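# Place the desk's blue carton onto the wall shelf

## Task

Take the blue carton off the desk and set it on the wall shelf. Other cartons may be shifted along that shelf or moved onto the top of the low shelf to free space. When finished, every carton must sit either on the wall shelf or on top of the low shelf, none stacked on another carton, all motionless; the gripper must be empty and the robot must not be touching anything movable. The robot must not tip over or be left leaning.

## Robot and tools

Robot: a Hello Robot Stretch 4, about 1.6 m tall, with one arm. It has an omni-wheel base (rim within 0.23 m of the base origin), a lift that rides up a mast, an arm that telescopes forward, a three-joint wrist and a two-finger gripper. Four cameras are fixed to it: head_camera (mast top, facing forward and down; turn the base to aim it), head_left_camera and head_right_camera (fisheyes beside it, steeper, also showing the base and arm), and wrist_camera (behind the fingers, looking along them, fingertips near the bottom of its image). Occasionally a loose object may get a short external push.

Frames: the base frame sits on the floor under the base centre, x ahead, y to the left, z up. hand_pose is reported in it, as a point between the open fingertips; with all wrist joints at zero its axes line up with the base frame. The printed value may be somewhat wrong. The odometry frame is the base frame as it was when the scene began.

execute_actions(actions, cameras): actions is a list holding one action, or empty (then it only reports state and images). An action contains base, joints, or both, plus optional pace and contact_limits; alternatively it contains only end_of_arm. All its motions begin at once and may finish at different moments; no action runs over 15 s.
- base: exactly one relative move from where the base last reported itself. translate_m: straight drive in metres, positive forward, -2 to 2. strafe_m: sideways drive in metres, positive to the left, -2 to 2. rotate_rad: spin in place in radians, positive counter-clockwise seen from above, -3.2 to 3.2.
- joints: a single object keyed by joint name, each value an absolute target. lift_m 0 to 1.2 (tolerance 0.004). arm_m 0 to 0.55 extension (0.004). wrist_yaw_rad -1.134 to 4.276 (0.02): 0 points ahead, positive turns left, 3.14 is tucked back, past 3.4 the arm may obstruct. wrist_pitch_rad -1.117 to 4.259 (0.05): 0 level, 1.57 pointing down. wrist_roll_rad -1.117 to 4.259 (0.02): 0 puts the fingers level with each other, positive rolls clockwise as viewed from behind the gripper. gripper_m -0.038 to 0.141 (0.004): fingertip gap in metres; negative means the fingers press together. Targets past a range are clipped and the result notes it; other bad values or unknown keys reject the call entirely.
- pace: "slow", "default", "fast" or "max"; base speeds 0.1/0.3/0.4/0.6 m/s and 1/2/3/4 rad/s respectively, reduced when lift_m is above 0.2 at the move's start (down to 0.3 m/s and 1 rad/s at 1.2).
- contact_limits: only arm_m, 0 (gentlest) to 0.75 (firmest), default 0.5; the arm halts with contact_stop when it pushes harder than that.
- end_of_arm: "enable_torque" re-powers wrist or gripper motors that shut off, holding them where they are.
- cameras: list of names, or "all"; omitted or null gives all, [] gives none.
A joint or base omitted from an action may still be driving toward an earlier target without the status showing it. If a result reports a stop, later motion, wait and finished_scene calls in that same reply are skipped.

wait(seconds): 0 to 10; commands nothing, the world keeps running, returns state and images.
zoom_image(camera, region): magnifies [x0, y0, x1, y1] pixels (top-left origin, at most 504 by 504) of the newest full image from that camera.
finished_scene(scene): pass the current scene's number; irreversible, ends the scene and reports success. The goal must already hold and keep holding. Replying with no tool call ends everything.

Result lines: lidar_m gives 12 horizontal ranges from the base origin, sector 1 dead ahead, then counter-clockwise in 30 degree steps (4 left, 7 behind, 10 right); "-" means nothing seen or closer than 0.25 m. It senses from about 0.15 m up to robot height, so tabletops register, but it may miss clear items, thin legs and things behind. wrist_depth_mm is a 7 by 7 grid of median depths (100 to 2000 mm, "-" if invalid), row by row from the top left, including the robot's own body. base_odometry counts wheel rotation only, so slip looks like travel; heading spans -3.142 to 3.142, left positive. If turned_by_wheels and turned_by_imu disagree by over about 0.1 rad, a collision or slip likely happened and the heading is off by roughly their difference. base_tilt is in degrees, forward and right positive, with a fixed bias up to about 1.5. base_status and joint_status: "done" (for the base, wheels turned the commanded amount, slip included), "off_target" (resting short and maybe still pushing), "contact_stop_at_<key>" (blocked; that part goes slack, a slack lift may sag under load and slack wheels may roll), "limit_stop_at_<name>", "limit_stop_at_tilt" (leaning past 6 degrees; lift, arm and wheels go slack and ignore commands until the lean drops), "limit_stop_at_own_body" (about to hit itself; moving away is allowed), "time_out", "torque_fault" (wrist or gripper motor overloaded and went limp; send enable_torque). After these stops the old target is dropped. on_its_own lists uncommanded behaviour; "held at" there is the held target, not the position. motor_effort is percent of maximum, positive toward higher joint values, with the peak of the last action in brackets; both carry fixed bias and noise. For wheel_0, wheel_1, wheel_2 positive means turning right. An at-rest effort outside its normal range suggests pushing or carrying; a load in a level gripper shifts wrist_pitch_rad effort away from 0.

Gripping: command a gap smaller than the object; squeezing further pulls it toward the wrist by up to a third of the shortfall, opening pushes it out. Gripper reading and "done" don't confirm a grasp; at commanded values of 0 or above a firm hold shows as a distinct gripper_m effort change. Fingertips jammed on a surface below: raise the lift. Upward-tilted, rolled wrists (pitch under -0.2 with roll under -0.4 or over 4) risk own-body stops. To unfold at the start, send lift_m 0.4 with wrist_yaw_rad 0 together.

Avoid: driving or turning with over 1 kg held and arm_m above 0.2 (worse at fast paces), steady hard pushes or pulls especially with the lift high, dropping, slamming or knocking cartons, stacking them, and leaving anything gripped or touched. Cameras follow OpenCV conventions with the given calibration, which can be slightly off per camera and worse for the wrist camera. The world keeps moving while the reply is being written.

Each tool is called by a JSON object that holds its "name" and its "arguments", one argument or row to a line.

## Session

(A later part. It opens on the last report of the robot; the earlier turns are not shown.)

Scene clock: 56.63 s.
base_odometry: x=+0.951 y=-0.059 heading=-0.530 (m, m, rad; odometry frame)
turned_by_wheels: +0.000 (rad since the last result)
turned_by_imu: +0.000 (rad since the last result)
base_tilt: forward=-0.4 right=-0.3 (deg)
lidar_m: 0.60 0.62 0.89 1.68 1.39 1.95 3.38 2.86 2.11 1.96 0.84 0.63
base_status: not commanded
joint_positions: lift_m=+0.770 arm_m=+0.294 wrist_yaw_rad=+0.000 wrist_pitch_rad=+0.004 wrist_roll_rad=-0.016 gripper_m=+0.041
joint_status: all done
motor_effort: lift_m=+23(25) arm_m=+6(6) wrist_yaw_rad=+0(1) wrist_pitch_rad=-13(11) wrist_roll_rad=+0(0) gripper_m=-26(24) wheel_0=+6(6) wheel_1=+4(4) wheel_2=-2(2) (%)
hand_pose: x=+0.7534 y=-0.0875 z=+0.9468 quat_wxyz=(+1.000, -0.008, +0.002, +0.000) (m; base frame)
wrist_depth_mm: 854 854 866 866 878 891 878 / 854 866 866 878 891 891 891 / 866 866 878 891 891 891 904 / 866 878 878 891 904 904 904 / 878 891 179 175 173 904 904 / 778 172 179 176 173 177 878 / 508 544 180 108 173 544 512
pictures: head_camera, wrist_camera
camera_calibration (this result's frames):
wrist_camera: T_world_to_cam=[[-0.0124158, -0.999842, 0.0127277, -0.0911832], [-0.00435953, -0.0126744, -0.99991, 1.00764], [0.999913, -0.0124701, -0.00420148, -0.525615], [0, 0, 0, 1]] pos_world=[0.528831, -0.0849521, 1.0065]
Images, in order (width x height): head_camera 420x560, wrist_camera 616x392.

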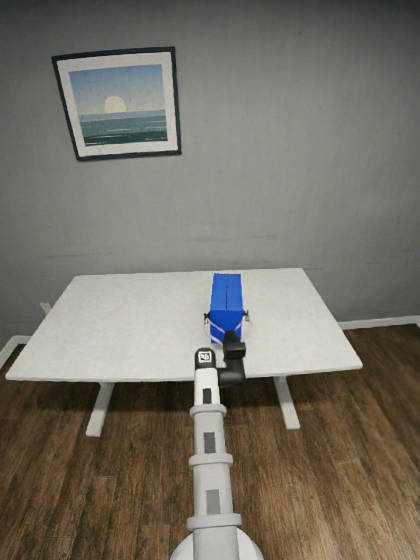

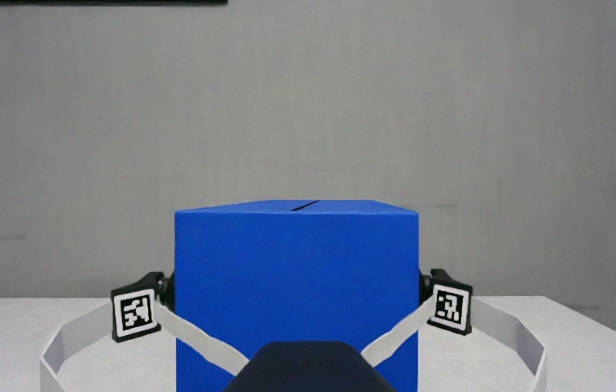

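{"name": "execute_actions", "arguments": {
  "actions": [
    {"base":{"translate_m":-0.35},"joints":{"arm_m":0.0,"lift_m":0.8}}
  ],
  "cameras": []
}}

{"name": "execute_actions", "arguments": {
  "actions": [
    {"base":{"rotate_rad":-3.12}}
  ],
  "cameras": []
}}

{"name": "execute_actions", "arguments": {
  "actions": [
    {"base":{"translate_m":1.75}}
  ],
  "cameras": []
}}

{"name": "execute_actions", "arguments": {
  "actions": [
    {"base":{"strafe_m":0.39}}
  ],
  "cameras": ["head_camera","wrist_camera"]
}}

Scene clock: 59.73 s.
base_odometry: x=+0.649 y=+0.118 heading=-0.530 (m, m, rad; odometry frame)
turned_by_wheels: -0.001 (rad since the last result)
turned_by_imu: +0.000 (rad since the last result)
base_tilt: forward=-0.5 right=-0.5 (deg)
lidar_m: 0.38 0.97 1.75 1.32 1.37 1.89 3.02 2.87 2.11 1.99 2.09 0.41
base_status: done
joint_positions: lift_m=+0.800 arm_m=+0.001 wrist_yaw_rad=+0.000 wrist_pitch_rad=+0.004 wrist_roll_rad=-0.016 gripper_m=+0.041
joint_status: all done
motor_effort: lift_m=+23(23) arm_m=-6(6) wrist_yaw_rad=+1(1) wrist_pitch_rad=-13(12) wrist_roll_rad=+3(0) gripper_m=-25(26) wheel_0=-6(6) wheel_1=-4(8) wheel_2=+1(14) (%)
hand_pose: x=+0.4604 y=-0.0875 z=+0.9768 quat_wxyz=(+1.000, -0.008, +0.002, +0.000) (m; base frame)
wrist_depth_mm: 1499 1430 1464 1464 1499 1464 1499 / 1464 1537 1499 1499 1499 1537 1537 / 1499 1464 1499 1499 1537 1537 1576 / 1499 1499 1499 1537 1537 1537 1576 / 1499 1499 179 175 173 1576 1576 / 878 172 179 176 173 177 1576 / 1060 1537 179 108 172 1576 1618
pictures: none
No camera images: the call's "cameras" was empty. Leave "cameras" out to get every camera's image.

Scene clock: 62.57 s.
base_odometry: x=+0.649 y=+0.118 heading=+2.633 (m, m, rad; odometry frame)
turned_by_wheels: -3.119 (rad since the last result)
turned_by_imu: -3.138 (rad since the last result)
base_tilt: forward=-0.4 right=-0.4 (deg)
lidar_m: 0.40 2.78 2.10 2.02 2.14 1.00 0.95 0.97 1.74 1.31 1.35 0.41
base_status: done
joint_positions: lift_m=+0.800 arm_m=+0.001 wrist_yaw_rad=+0.000 wrist_pitch_rad=+0.004 wrist_roll_rad=-0.016 gripper_m=+0.041
joint_status: not commanded
motor_effort: lift_m=+23(23) arm_m=-6(6) wrist_yaw_rad=+1(1) wrist_pitch_rad=-13(13) wrist_roll_rad=+3(1) gripper_m=-24(26) wheel_0=+4(10) wheel_1=+3(8) wheel_2=+2(6) (%)
hand_pose: x=+0.4604 y=-0.0875 z=+0.9768 quat_wxyz=(+1.000, -0.008, +0.002, +0.000) (m; base frame)
wrist_depth_mm: - - - - - - - / - - - - - - - / - - - - - - - / - - - - - - - / - - 179 175 172 - - / - 172 179 176 173 178 - / 1808 - 180 108 172 - 1921
pictures: none
No camera images: the call's "cameras" was empty. Leave "cameras" out to get every camera's image.

Scene clock: 69.87 s.
base_odometry: x=-0.880 y=+0.968 heading=+2.634 (m, m, rad; odometry frame)
turned_by_wheels: +0.000 (rad since the last result)
turned_by_imu: +0.002 (rad since the last result)
base_tilt: forward=-0.5 right=-0.3 (deg)
lidar_m: 0.38 1.04 1.84 1.93 2.08 2.85 3.57 1.87 1.44 1.72 1.70 0.42
base_status: done
joint_positions: lift_m=+0.800 arm_m=+0.001 wrist_yaw_rad=+0.000 wrist_pitch_rad=+0.004 wrist_roll_rad=-0.016 gripper_m=+0.041
joint_status: not commanded
motor_effort: lift_m=+22(22) arm_m=-6(6) wrist_yaw_rad=+0(0) wrist_pitch_rad=-13(12) wrist_roll_rad=+1(1) gripper_m=-24(27) wheel_0=+4(10) wheel_1=+3(6) wheel_2=-1(11) (%)
hand_pose: x=+0.4604 y=-0.0874 z=+0.9768 quat_wxyz=(+1.000, -0.008, +0.002, +0.000) (m; base frame)
wrist_depth_mm: 991 991 976 976 976 991 976 / 991 991 991 991 991 991 991 / 991 991 991 1008 991 1008 991 / 1008 991 991 991 1008 1008 1008 / 768 931 179 175 173 1008 1008 / 759 172 179 176 173 177 1025 / 1025 1042 179 108 173 1025 1042
pictures: none
No camera images: the call's "cameras" was empty. Leave "cameras" out to get every camera's image.

Scene clock: 72.50 s.
base_odometry: x=-1.070 y=+0.628 heading=+2.634 (m, m, rad; odometry frame)
turned_by_wheels: +0.000 (rad since the last result)
turned_by_imu: +0.000 (rad since the last result)
base_tilt: forward=-0.5 right=-0.5 (deg)
lidar_m: 0.40 1.32 1.60 1.53 1.66 2.38 3.57 2.88 1.83 1.81 1.70 0.38
base_status: done
joint_positions: lift_m=+0.800 arm_m=+0.001 wrist_yaw_rad=+0.000 wrist_pitch_rad=+0.004 wrist_roll_rad=-0.016 gripper_m=+0.041
joint_status: not commanded
motor_effort: lift_m=+23(22) arm_m=-6(6) wrist_yaw_rad=+0(1) wrist_pitch_rad=-14(12) wrist_roll_rad=-1(1) gripper_m=-26(27) wheel_0=-4(11) wheel_1=+2(9) wheel_2=+0(4) (%)
hand_pose: x=+0.4604 y=-0.0874 z=+0.9768 quat_wxyz=(+1.000, -0.008, +0.002, +0.000) (m; base frame)
wrist_depth_mm: 991 991 991 991 991 1008 1008 / 1008 1008 991 1025 1008 1008 1008 / 1008 1008 1025 1025 1025 1025 1008 / 1025 1025 1025 1025 1025 1025 1025 / 1042 1025 179 175 173 778 809 / 1042 172 179 176 173 178 778 / 1042 1042 179 108 173 1042 1060
pictures: head_camera, wrist_camera
camera_calibration (this result's frames):
wrist_camera: T_world_to_cam=[[-0.0122465, -0.999844, 0.0127409, -0.0952456], [-0.004631, -0.012685, -0.999909, 1.03649], [0.999914, -0.0123044, -0.00447493, -0.232272], [0, 0, 0, 1]] pos_world=[0.235886, -0.0849409, 1.03657]
Images, in order (width x height): head_camera 420x560, wrist_camera 616x392.

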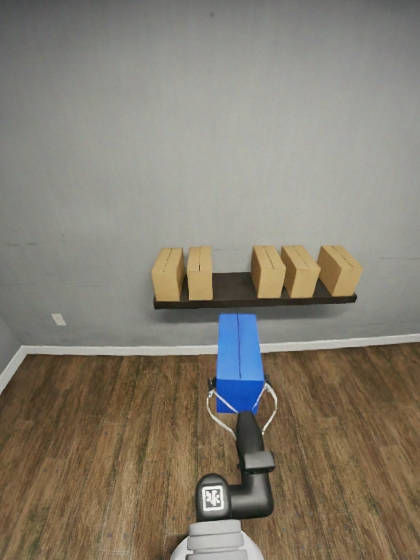

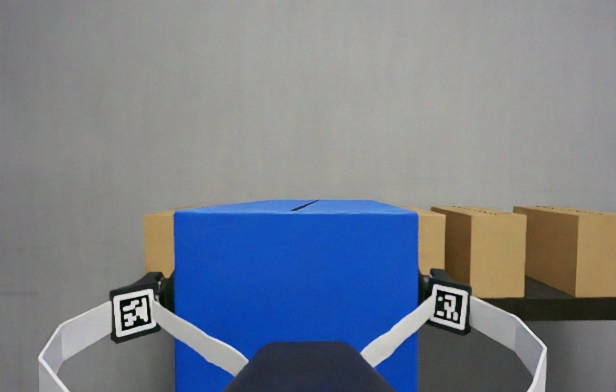

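{"name": "execute_actions", "arguments": {
  "actions": [
    {"base":{"strafe_m":-0.05}}
  ],
  "cameras": []
}}

{"name": "execute_actions", "arguments": {
  "actions": [
    {"base":{"translate_m":0.3},"joints":{"lift_m":0.78}}
  ],
  "cameras": ["head_camera","wrist_camera","head_right_camera"]
}}

Scene clock: 73.93 s.
base_odometry: x=-1.046 y=+0.671 heading=+2.634 (m, m, rad; odometry frame)
turned_by_wheels: +0.000 (rad since the last result)
turned_by_imu: +0.001 (rad since the last result)
base_tilt: forward=-0.3 right=-0.4 (deg)
lidar_m: 0.39 1.05 1.66 1.58 1.70 2.46 3.56 2.88 1.79 1.77 1.71 0.41
base_status: done
joint_positions: lift_m=+0.800 arm_m=+0.001 wrist_yaw_rad=+0.000 wrist_pitch_rad=+0.004 wrist_roll_rad=-0.016 gripper_m=+0.041
joint_status: not commanded
motor_effort: lift_m=+22(22) arm_m=-6(6) wrist_yaw_rad=+0(1) wrist_pitch_rad=-13(12) wrist_roll_rad=-1(1) gripper_m=-26(22) wheel_0=+3(11) wheel_1=-1(12) wheel_2=+0(2) (%)
hand_pose: x=+0.4604 y=-0.0874 z=+0.9768 quat_wxyz=(+1.000, -0.008, +0.002, +0.000) (m; base frame)
wrist_depth_mm: 991 991 991 1008 976 991 1008 / 991 1008 1008 1008 991 1008 991 / 1008 1008 991 1008 1008 1008 1025 / 1042 1008 1008 1008 1025 1025 1025 / 1025 768 179 176 173 768 768 / 1025 172 179 176 173 178 778 / 1042 1042 179 108 172 1042 1025
pictures: none
No camera images: the call's "cameras" was empty. Leave "cameras" out to get every camera's image.

Scene clock: 76.40 s.
base_odometry: x=-1.308 y=+0.817 heading=+2.634 (m, m, rad; odometry frame)
turned_by_wheels: +0.000 (rad since the last result)
turned_by_imu: +0.001 (rad since the last result)
base_tilt: forward=-0.6 right=-0.4 (deg)
lidar_m: 0.40 0.73 1.44 1.61 1.69 2.43 3.90 2.41 1.85 2.09 0.96 0.41
base_status: done
joint_positions: lift_m=+0.780 arm_m=+0.001 wrist_yaw_rad=+0.000 wrist_pitch_rad=+0.004 wrist_roll_rad=-0.016 gripper_m=+0.041
joint_status: all done
motor_effort: lift_m=+19(22) arm_m=-5(6) wrist_yaw_rad=+0(1) wrist_pitch_rad=-13(15) wrist_roll_rad=+0(0) gripper_m=-28(24) wheel_0=+5(9) wheel_1=+2(10) wheel_2=-1(15) (%)
hand_pose: x=+0.4604 y=-0.0874 z=+0.9571 quat_wxyz=(+1.000, -0.008, +0.002, +0.000) (m; base frame)
wrist_depth_mm: 707 699 707 707 707 707 707 / 715 715 707 723 715 715 707 / 715 723 715 715 715 715 715 / 732 715 715 723 715 723 723 / 477 480 179 176 173 477 473 / 480 172 179 176 173 177 477 / 477 477 179 108 173 477 477
pictures: head_camera, head_right_camera, wrist_camera
camera_calibration (this result's frames):
wrist_camera: T_world_to_cam=[[-0.0122612, -0.999844, 0.0127409, -0.094992], [-0.00463122, -0.0126849, -0.999909, 1.01678], [0.999914, -0.0123191, -0.00447496, -0.232356], [0, 0, 0, 1]] pos_world=[0.23588, -0.0849418, 1.01686]
Images, in order (width x height): head_camera 420x560, head_right_camera 420x672, wrist_camera 616x392.

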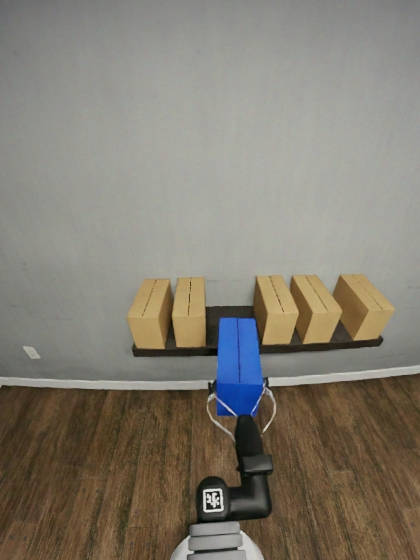

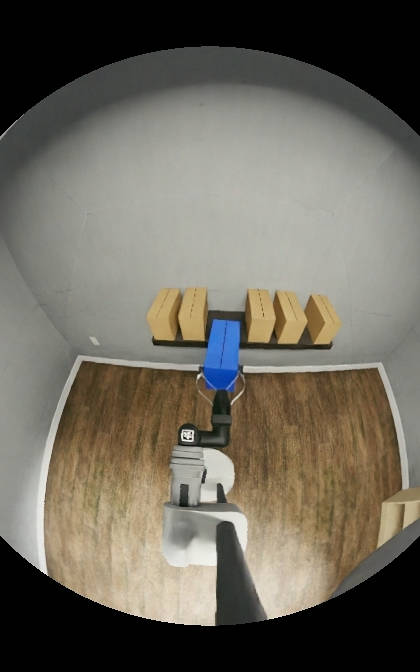

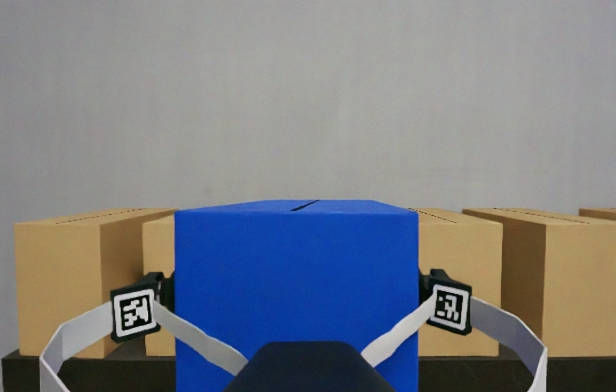

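{"name": "execute_actions", "arguments": {
  "actions": [
    {"base":{"strafe_m":-0.022},"joints":{"arm_m":0.15}}
  ],
  "cameras": ["head_camera"]
}}

{"name": "execute_actions", "arguments": {
  "actions": [
    {"joints":{"arm_m":0.295},"contact_limits":{"arm_m":0.25},"pace":"slow"}
  ],
  "cameras": ["head_camera","wrist_camera"]
}}

Scene clock: 78.20 s.
base_odometry: x=-1.297 y=+0.836 heading=+2.635 (m, m, rad; odometry frame)
turned_by_wheels: +0.000 (rad since the last result)
turned_by_imu: +0.001 (rad since the last result)
base_tilt: forward=-0.3 right=-0.4 (deg)
lidar_m: 0.55 0.74 1.43 1.63 1.71 2.45 3.89 2.39 1.84 2.06 0.94 0.71
base_status: done
joint_positions: lift_m=+0.780 arm_m=+0.149 wrist_yaw_rad=+0.000 wrist_pitch_rad=+0.004 wrist_roll_rad=-0.016 gripper_m=+0.041
joint_status: all done
motor_effort: lift_m=+19(19) arm_m=+6(7) wrist_yaw_rad=+0(0) wrist_pitch_rad=-14(13) wrist_roll_rad=+0(1) gripper_m=-23(26) wheel_0=+4(13) wheel_1=+0(10) wheel_2=+0(3) (%)
hand_pose: x=+0.6084 y=-0.0874 z=+0.9571 quat_wxyz=(+1.000, -0.008, +0.002, +0.000) (m; base frame)
wrist_depth_mm: 564 564 564 559 559 564 559 / 569 564 564 564 559 564 564 / 569 569 569 564 574 569 569 / 574 580 574 574 574 574 574 / 355 330 179 175 173 330 382 / 340 172 179 176 173 177 332 / 336 334 180 108 172 334 334
pictures: head_camera
Images, in order (width x height): head_camera 420x560.

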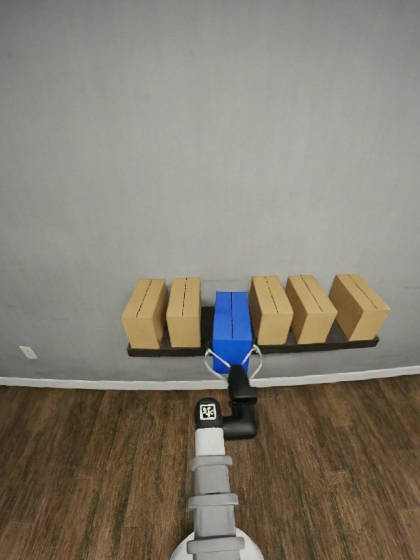

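Scene clock: 80.93 s.
base_odometry: x=-1.297 y=+0.836 heading=+2.635 (m, m, rad; odometry frame)
turned_by_wheels: +0.000 (rad since the last result)
turned_by_imu: +0.001 (rad since the last result)
base_tilt: forward=-0.5 right=-0.5 (deg)
lidar_m: 0.68 0.71 1.43 1.62 1.69 2.44 3.89 2.39 1.83 2.09 0.96 0.70
base_status: not commanded
joint_positions: lift_m=+0.780 arm_m=+0.294 wrist_yaw_rad=+0.000 wrist_pitch_rad=+0.004 wrist_roll_rad=-0.016 gripper_m=+0.041
joint_status: all done
motor_effort: lift_m=+19(19) arm_m=+6(7) wrist_yaw_rad=-1(1) wrist_pitch_rad=-14(13) wrist_roll_rad=+1(2) gripper_m=-25(25) wheel_0=+4(4) wheel_1=+0(0) wheel_2=+0(0) (%)
contact_limits: arm_m 0.25
hand_pose: x=+0.7533 y=-0.0874 z=+0.9571 quat_wxyz=(+1.000, -0.008, +0.002, +0.000) (m; base frame)
wrist_depth_mm: 421 418 424 421 421 418 421 / 424 424 424 421 424 424 424 / 430 430 427 427 427 427 430 / 430 430 430 430 430 433 430 / 282 283 179 176 173 309 283 / 186 172 179 176 173 177 191 / 186 223 179 108 173 260 187
pictures: head_camera, wrist_camera
camera_calibration (this result's frames):
wrist_camera: T_world_to_cam=[[-0.0121881, -0.999845, 0.01274, -0.0914331], [-0.00454718, -0.0126854, -0.999909, 1.0181], [0.999915, -0.012245, -0.00439186, -0.525368], [0, 0, 0, 1]] pos_world=[0.528839, -0.0849371, 1.01686]
Images, in order (width x height): head_camera 420x560, wrist_camera 616x392.

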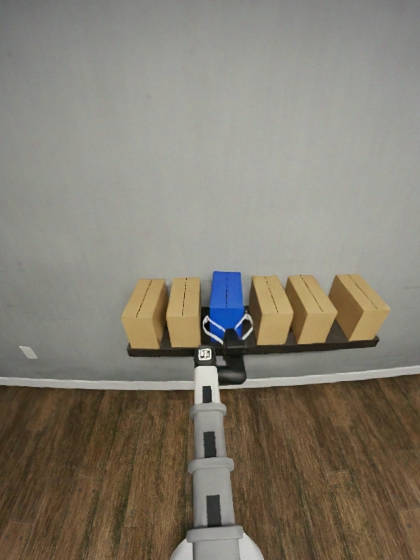

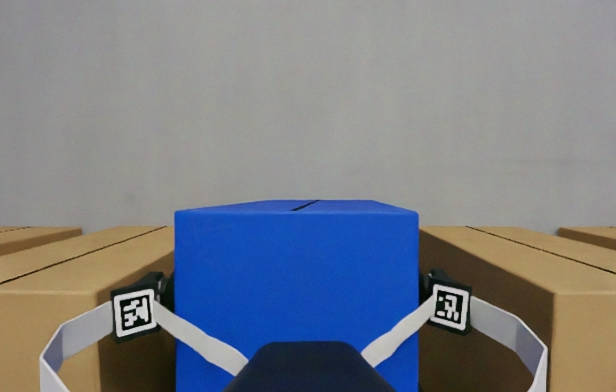

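{"name": "execute_actions", "arguments": {
  "actions": [
    {"joints":{"lift_m":0.745},"pace":"slow"}
  ],
  "cameras": ["wrist_camera"]
}}

Scene clock: 82.23 s.
base_odometry: x=-1.297 y=+0.836 heading=+2.635 (m, m, rad; odometry frame)
turned_by_wheels: +0.000 (rad since the last result)
turned_by_imu: +0.000 (rad since the last result)
base_tilt: forward=-0.3 right=-0.6 (deg)
lidar_m: 0.67 0.74 1.39 1.60 1.70 2.47 3.89 2.41 1.84 2.06 0.95 0.70
base_status: not commanded
joint_positions: lift_m=+0.745 arm_m=+0.294 wrist_yaw_rad=+0.000 wrist_pitch_rad=+0.004 wrist_roll_rad=-0.016 gripper_m=+0.041
joint_status: all done
motor_effort: lift_m=+18(19) arm_m=+6(6) wrist_yaw_rad=+0(1) wrist_pitch_rad=-13(12) wrist_roll_rad=+3(3) gripper_m=-26(24) wheel_0=+4(4) wheel_1=+0(0) wheel_2=+0(0) (%)
hand_pose: x=+0.7534 y=-0.0874 z=+0.9222 quat_wxyz=(+1.000, -0.008, +0.002, +0.000) (m; base frame)
wrist_depth_mm: 421 421 421 421 421 421 421 / 424 424 424 424 424 424 424 / 427 427 427 427 424 427 424 / 430 430 430 430 430 430 427 / 183 224 179 175 173 262 188 / 185 172 179 176 172 177 189 / 186 223 180 108 173 262 186
pictures: wrist_camera
camera_calibration (this result's frames):
wrist_camera: T_world_to_cam=[[-0.0121899, -0.999845, 0.0127397, -0.090987], [-0.00454409, -0.0126852, -0.999909, 0.983161], [0.999915, -0.0122467, -0.00438876, -0.525528], [0, 0, 0, 1]] pos_world=[0.528841, -0.0849372, 0.981924]
Images, in order (width x height): wrist_camera 616x392.

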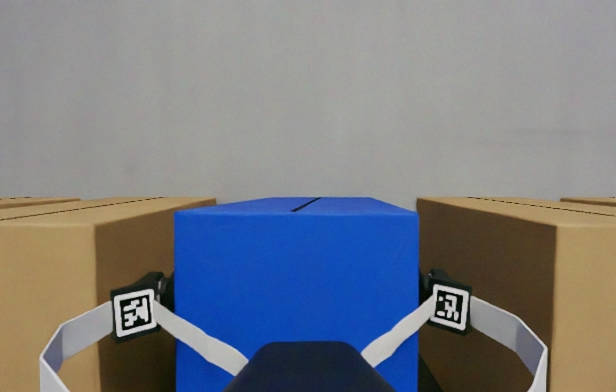

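{"name": "execute_actions", "arguments": {
  "actions": [
    {"joints":{"lift_m":0.73},"pace":"slow"}
  ],
  "cameras": ["wrist_camera"]
}}

Scene clock: 83.20 s.
base_odometry: x=-1.297 y=+0.836 heading=+2.635 (m, m, rad; odometry frame)
turned_by_wheels: +0.000 (rad since the last result)
turned_by_imu: +0.000 (rad since the last result)
base_tilt: forward=-0.5 right=-0.6 (deg)
lidar_m: 0.67 0.72 1.42 1.62 1.69 2.47 3.90 2.41 1.84 2.09 0.96 0.72
base_status: not commanded
joint_positions: lift_m=+0.731 arm_m=+0.294 wrist_yaw_rad=-0.001 wrist_pitch_rad=-0.007 wrist_roll_rad=-0.016 gripper_m=+0.041
joint_status: all done
motor_effort: lift_m=+14(20) arm_m=+6(6) wrist_yaw_rad=+2(1) wrist_pitch_rad=+20(20) wrist_roll_rad=+0(2) gripper_m=-23(25) wheel_0=+4(3) wheel_1=+0(0) wheel_2=+0(0) (%)
hand_pose: x=+0.7533 y=-0.0876 z=+0.9108 quat_wxyz=(+1.000, -0.008, -0.003, +0.000) (m; base frame)
wrist_depth_mm: 424 427 427 427 424 424 424 / 427 427 427 427 427 427 427 / 427 430 430 430 430 430 430 / 382 387 430 392 430 399 430 / 184 224 178 175 172 263 189 / 185 170 179 176 173 176 188 / 186 224 180 108 173 262 186
pictures: wrist_camera
camera_calibration (this result's frames):
wrist_camera: T_world_to_cam=[[-0.0130241, -0.999836, 0.0126008, -0.0902863], [0.00660457, -0.0126876, -0.999898, 0.963324], [0.999893, -0.0129395, 0.00676873, -0.535723], [0, 0, 0, 1]] pos_world=[0.528127, -0.0849812, 0.96799]
Images, in order (width x height): wrist_camera 616x392.

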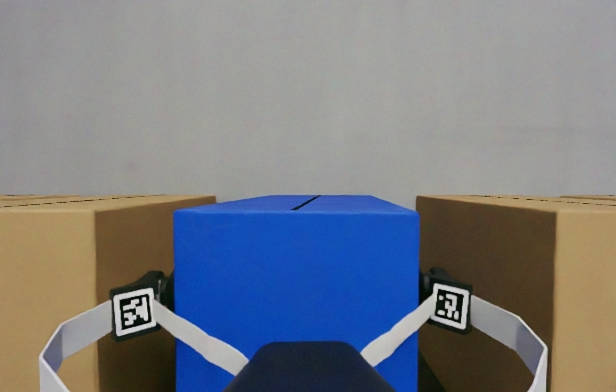

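Landed. Release.

{"name": "execute_actions", "arguments": {
  "actions": [
    {"joints":{"gripper_m":0.125,"lift_m":0.737}}
  ],
  "cameras": []
}}

{"name": "execute_actions", "arguments": {
  "actions": [
    {"joints":{"arm_m":0.0}}
  ],
  "cameras": ["head_camera","wrist_camera"]
}}

Scene clock: 85.17 s.
base_odometry: x=-1.297 y=+0.836 heading=+2.634 (m, m, rad; odometry frame)
turned_by_wheels: +0.000 (rad since the last result)
turned_by_imu: +0.000 (rad since the last result)
base_tilt: forward=-0.3 right=-0.6 (deg)
lidar_m: 0.67 0.72 1.44 1.62 1.72 2.44 3.92 2.39 1.84 2.08 0.95 0.70
base_status: not commanded
joint_positions: lift_m=+0.737 arm_m=+0.294 wrist_yaw_rad=-0.009 wrist_pitch_rad=+0.001 wrist_roll_rad=-0.016 gripper_m=+0.125
joint_status: all done
on_its_own: wrist_yaw_rad is at rest, and its effort (+26) is outside its rest range (-13 to +13)
motor_effort: lift_m=+22(23) arm_m=+6(6) wrist_yaw_rad=+26(35) wrist_pitch_rad=-3(19) wrist_roll_rad=+3(3) gripper_m=-1(26) wheel_0=+4(4) wheel_1=+0(0) wheel_2=-5(5) (%)
hand_pose: x=+0.7525 y=-0.0900 z=+0.9148 quat_wxyz=(+1.000, -0.008, +0.001, -0.005) (m; base frame)
wrist_depth_mm: 418 421 421 424 424 427 427 / 421 424 424 427 427 427 430 / 427 427 427 427 430 433 433 / 332 332 418 338 387 340 377 / 183 219 184 183 182 234 187 / 185 200 186 184 182 206 189 / 186 217 187 108 184 249 190
pictures: none
No camera images: the call's "cameras" was empty. Leave "cameras" out to get every camera's image.

Scene clock: 87.17 s.
base_odometry: x=-1.297 y=+0.836 heading=+2.634 (m, m, rad; odometry frame)
turned_by_wheels: +0.000 (rad since the last result)
turned_by_imu: +0.001 (rad since the last result)
base_tilt: forward=-0.5 right=-0.4 (deg)
lidar_m: 0.67 0.72 1.43 1.62 1.73 2.46 3.90 2.41 1.82 2.09 0.97 0.70
base_status: not commanded
joint_positions: lift_m=+0.737 arm_m=+0.001 wrist_yaw_rad=+0.000 wrist_pitch_rad=+0.002 wrist_roll_rad=-0.016 gripper_m=+0.125
joint_status: all done
motor_effort: lift_m=+22(22) arm_m=-6(6) wrist_yaw_rad=+1(24) wrist_pitch_rad=-7(7) wrist_roll_rad=-1(1) gripper_m=+1(2) wheel_0=+4(4) wheel_1=+0(0) wheel_2=-3(5) (%)
hand_pose: x=+0.4604 y=-0.0874 z=+0.9144 quat_wxyz=(+1.000, -0.008, +0.001, +0.000) (m; base frame)
wrist_depth_mm: 715 707 707 707 707 707 707 / 707 715 707 707 715 715 715 / 707 715 715 715 723 715 707 / 469 517 580 473 668 521 469 / 473 480 480 473 477 477 469 / 473 473 477 473 473 477 473 / 477 473 473 108 477 473 473
pictures: head_camera, wrist_camera
camera_calibration (this result's frames):
wrist_camera: T_world_to_cam=[[-0.0123671, -0.999842, 0.0127881, -0.0944652], [-0.00272355, -0.0127553, -0.999915, 0.973189], [0.99992, -0.0124009, -0.00256537, -0.234341], [0, 0, 0, 1]] pos_world=[0.235805, -0.0849429, 0.973713]
Images, in order (width x height): head_camera 420x560, wrist_camera 616x392.

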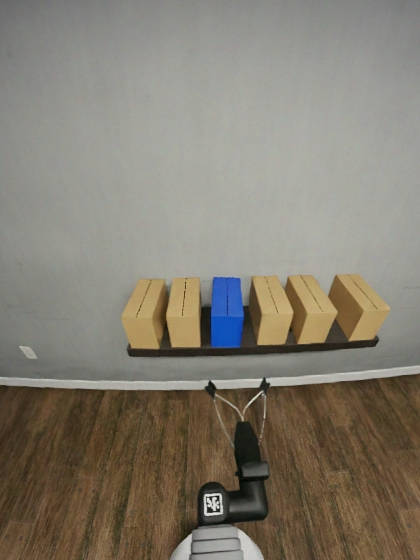

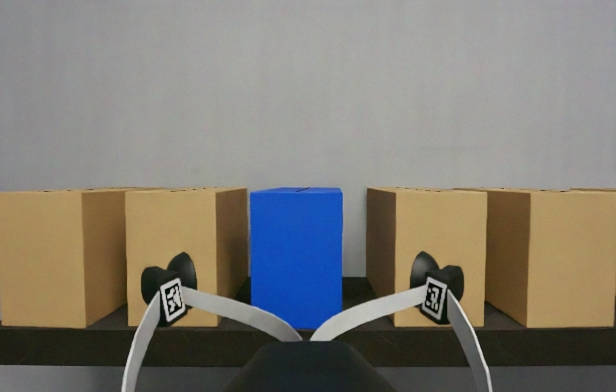

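{"name": "finished_scene", "arguments": {
  "scene": 1
}}

The scene is finished: the task was done.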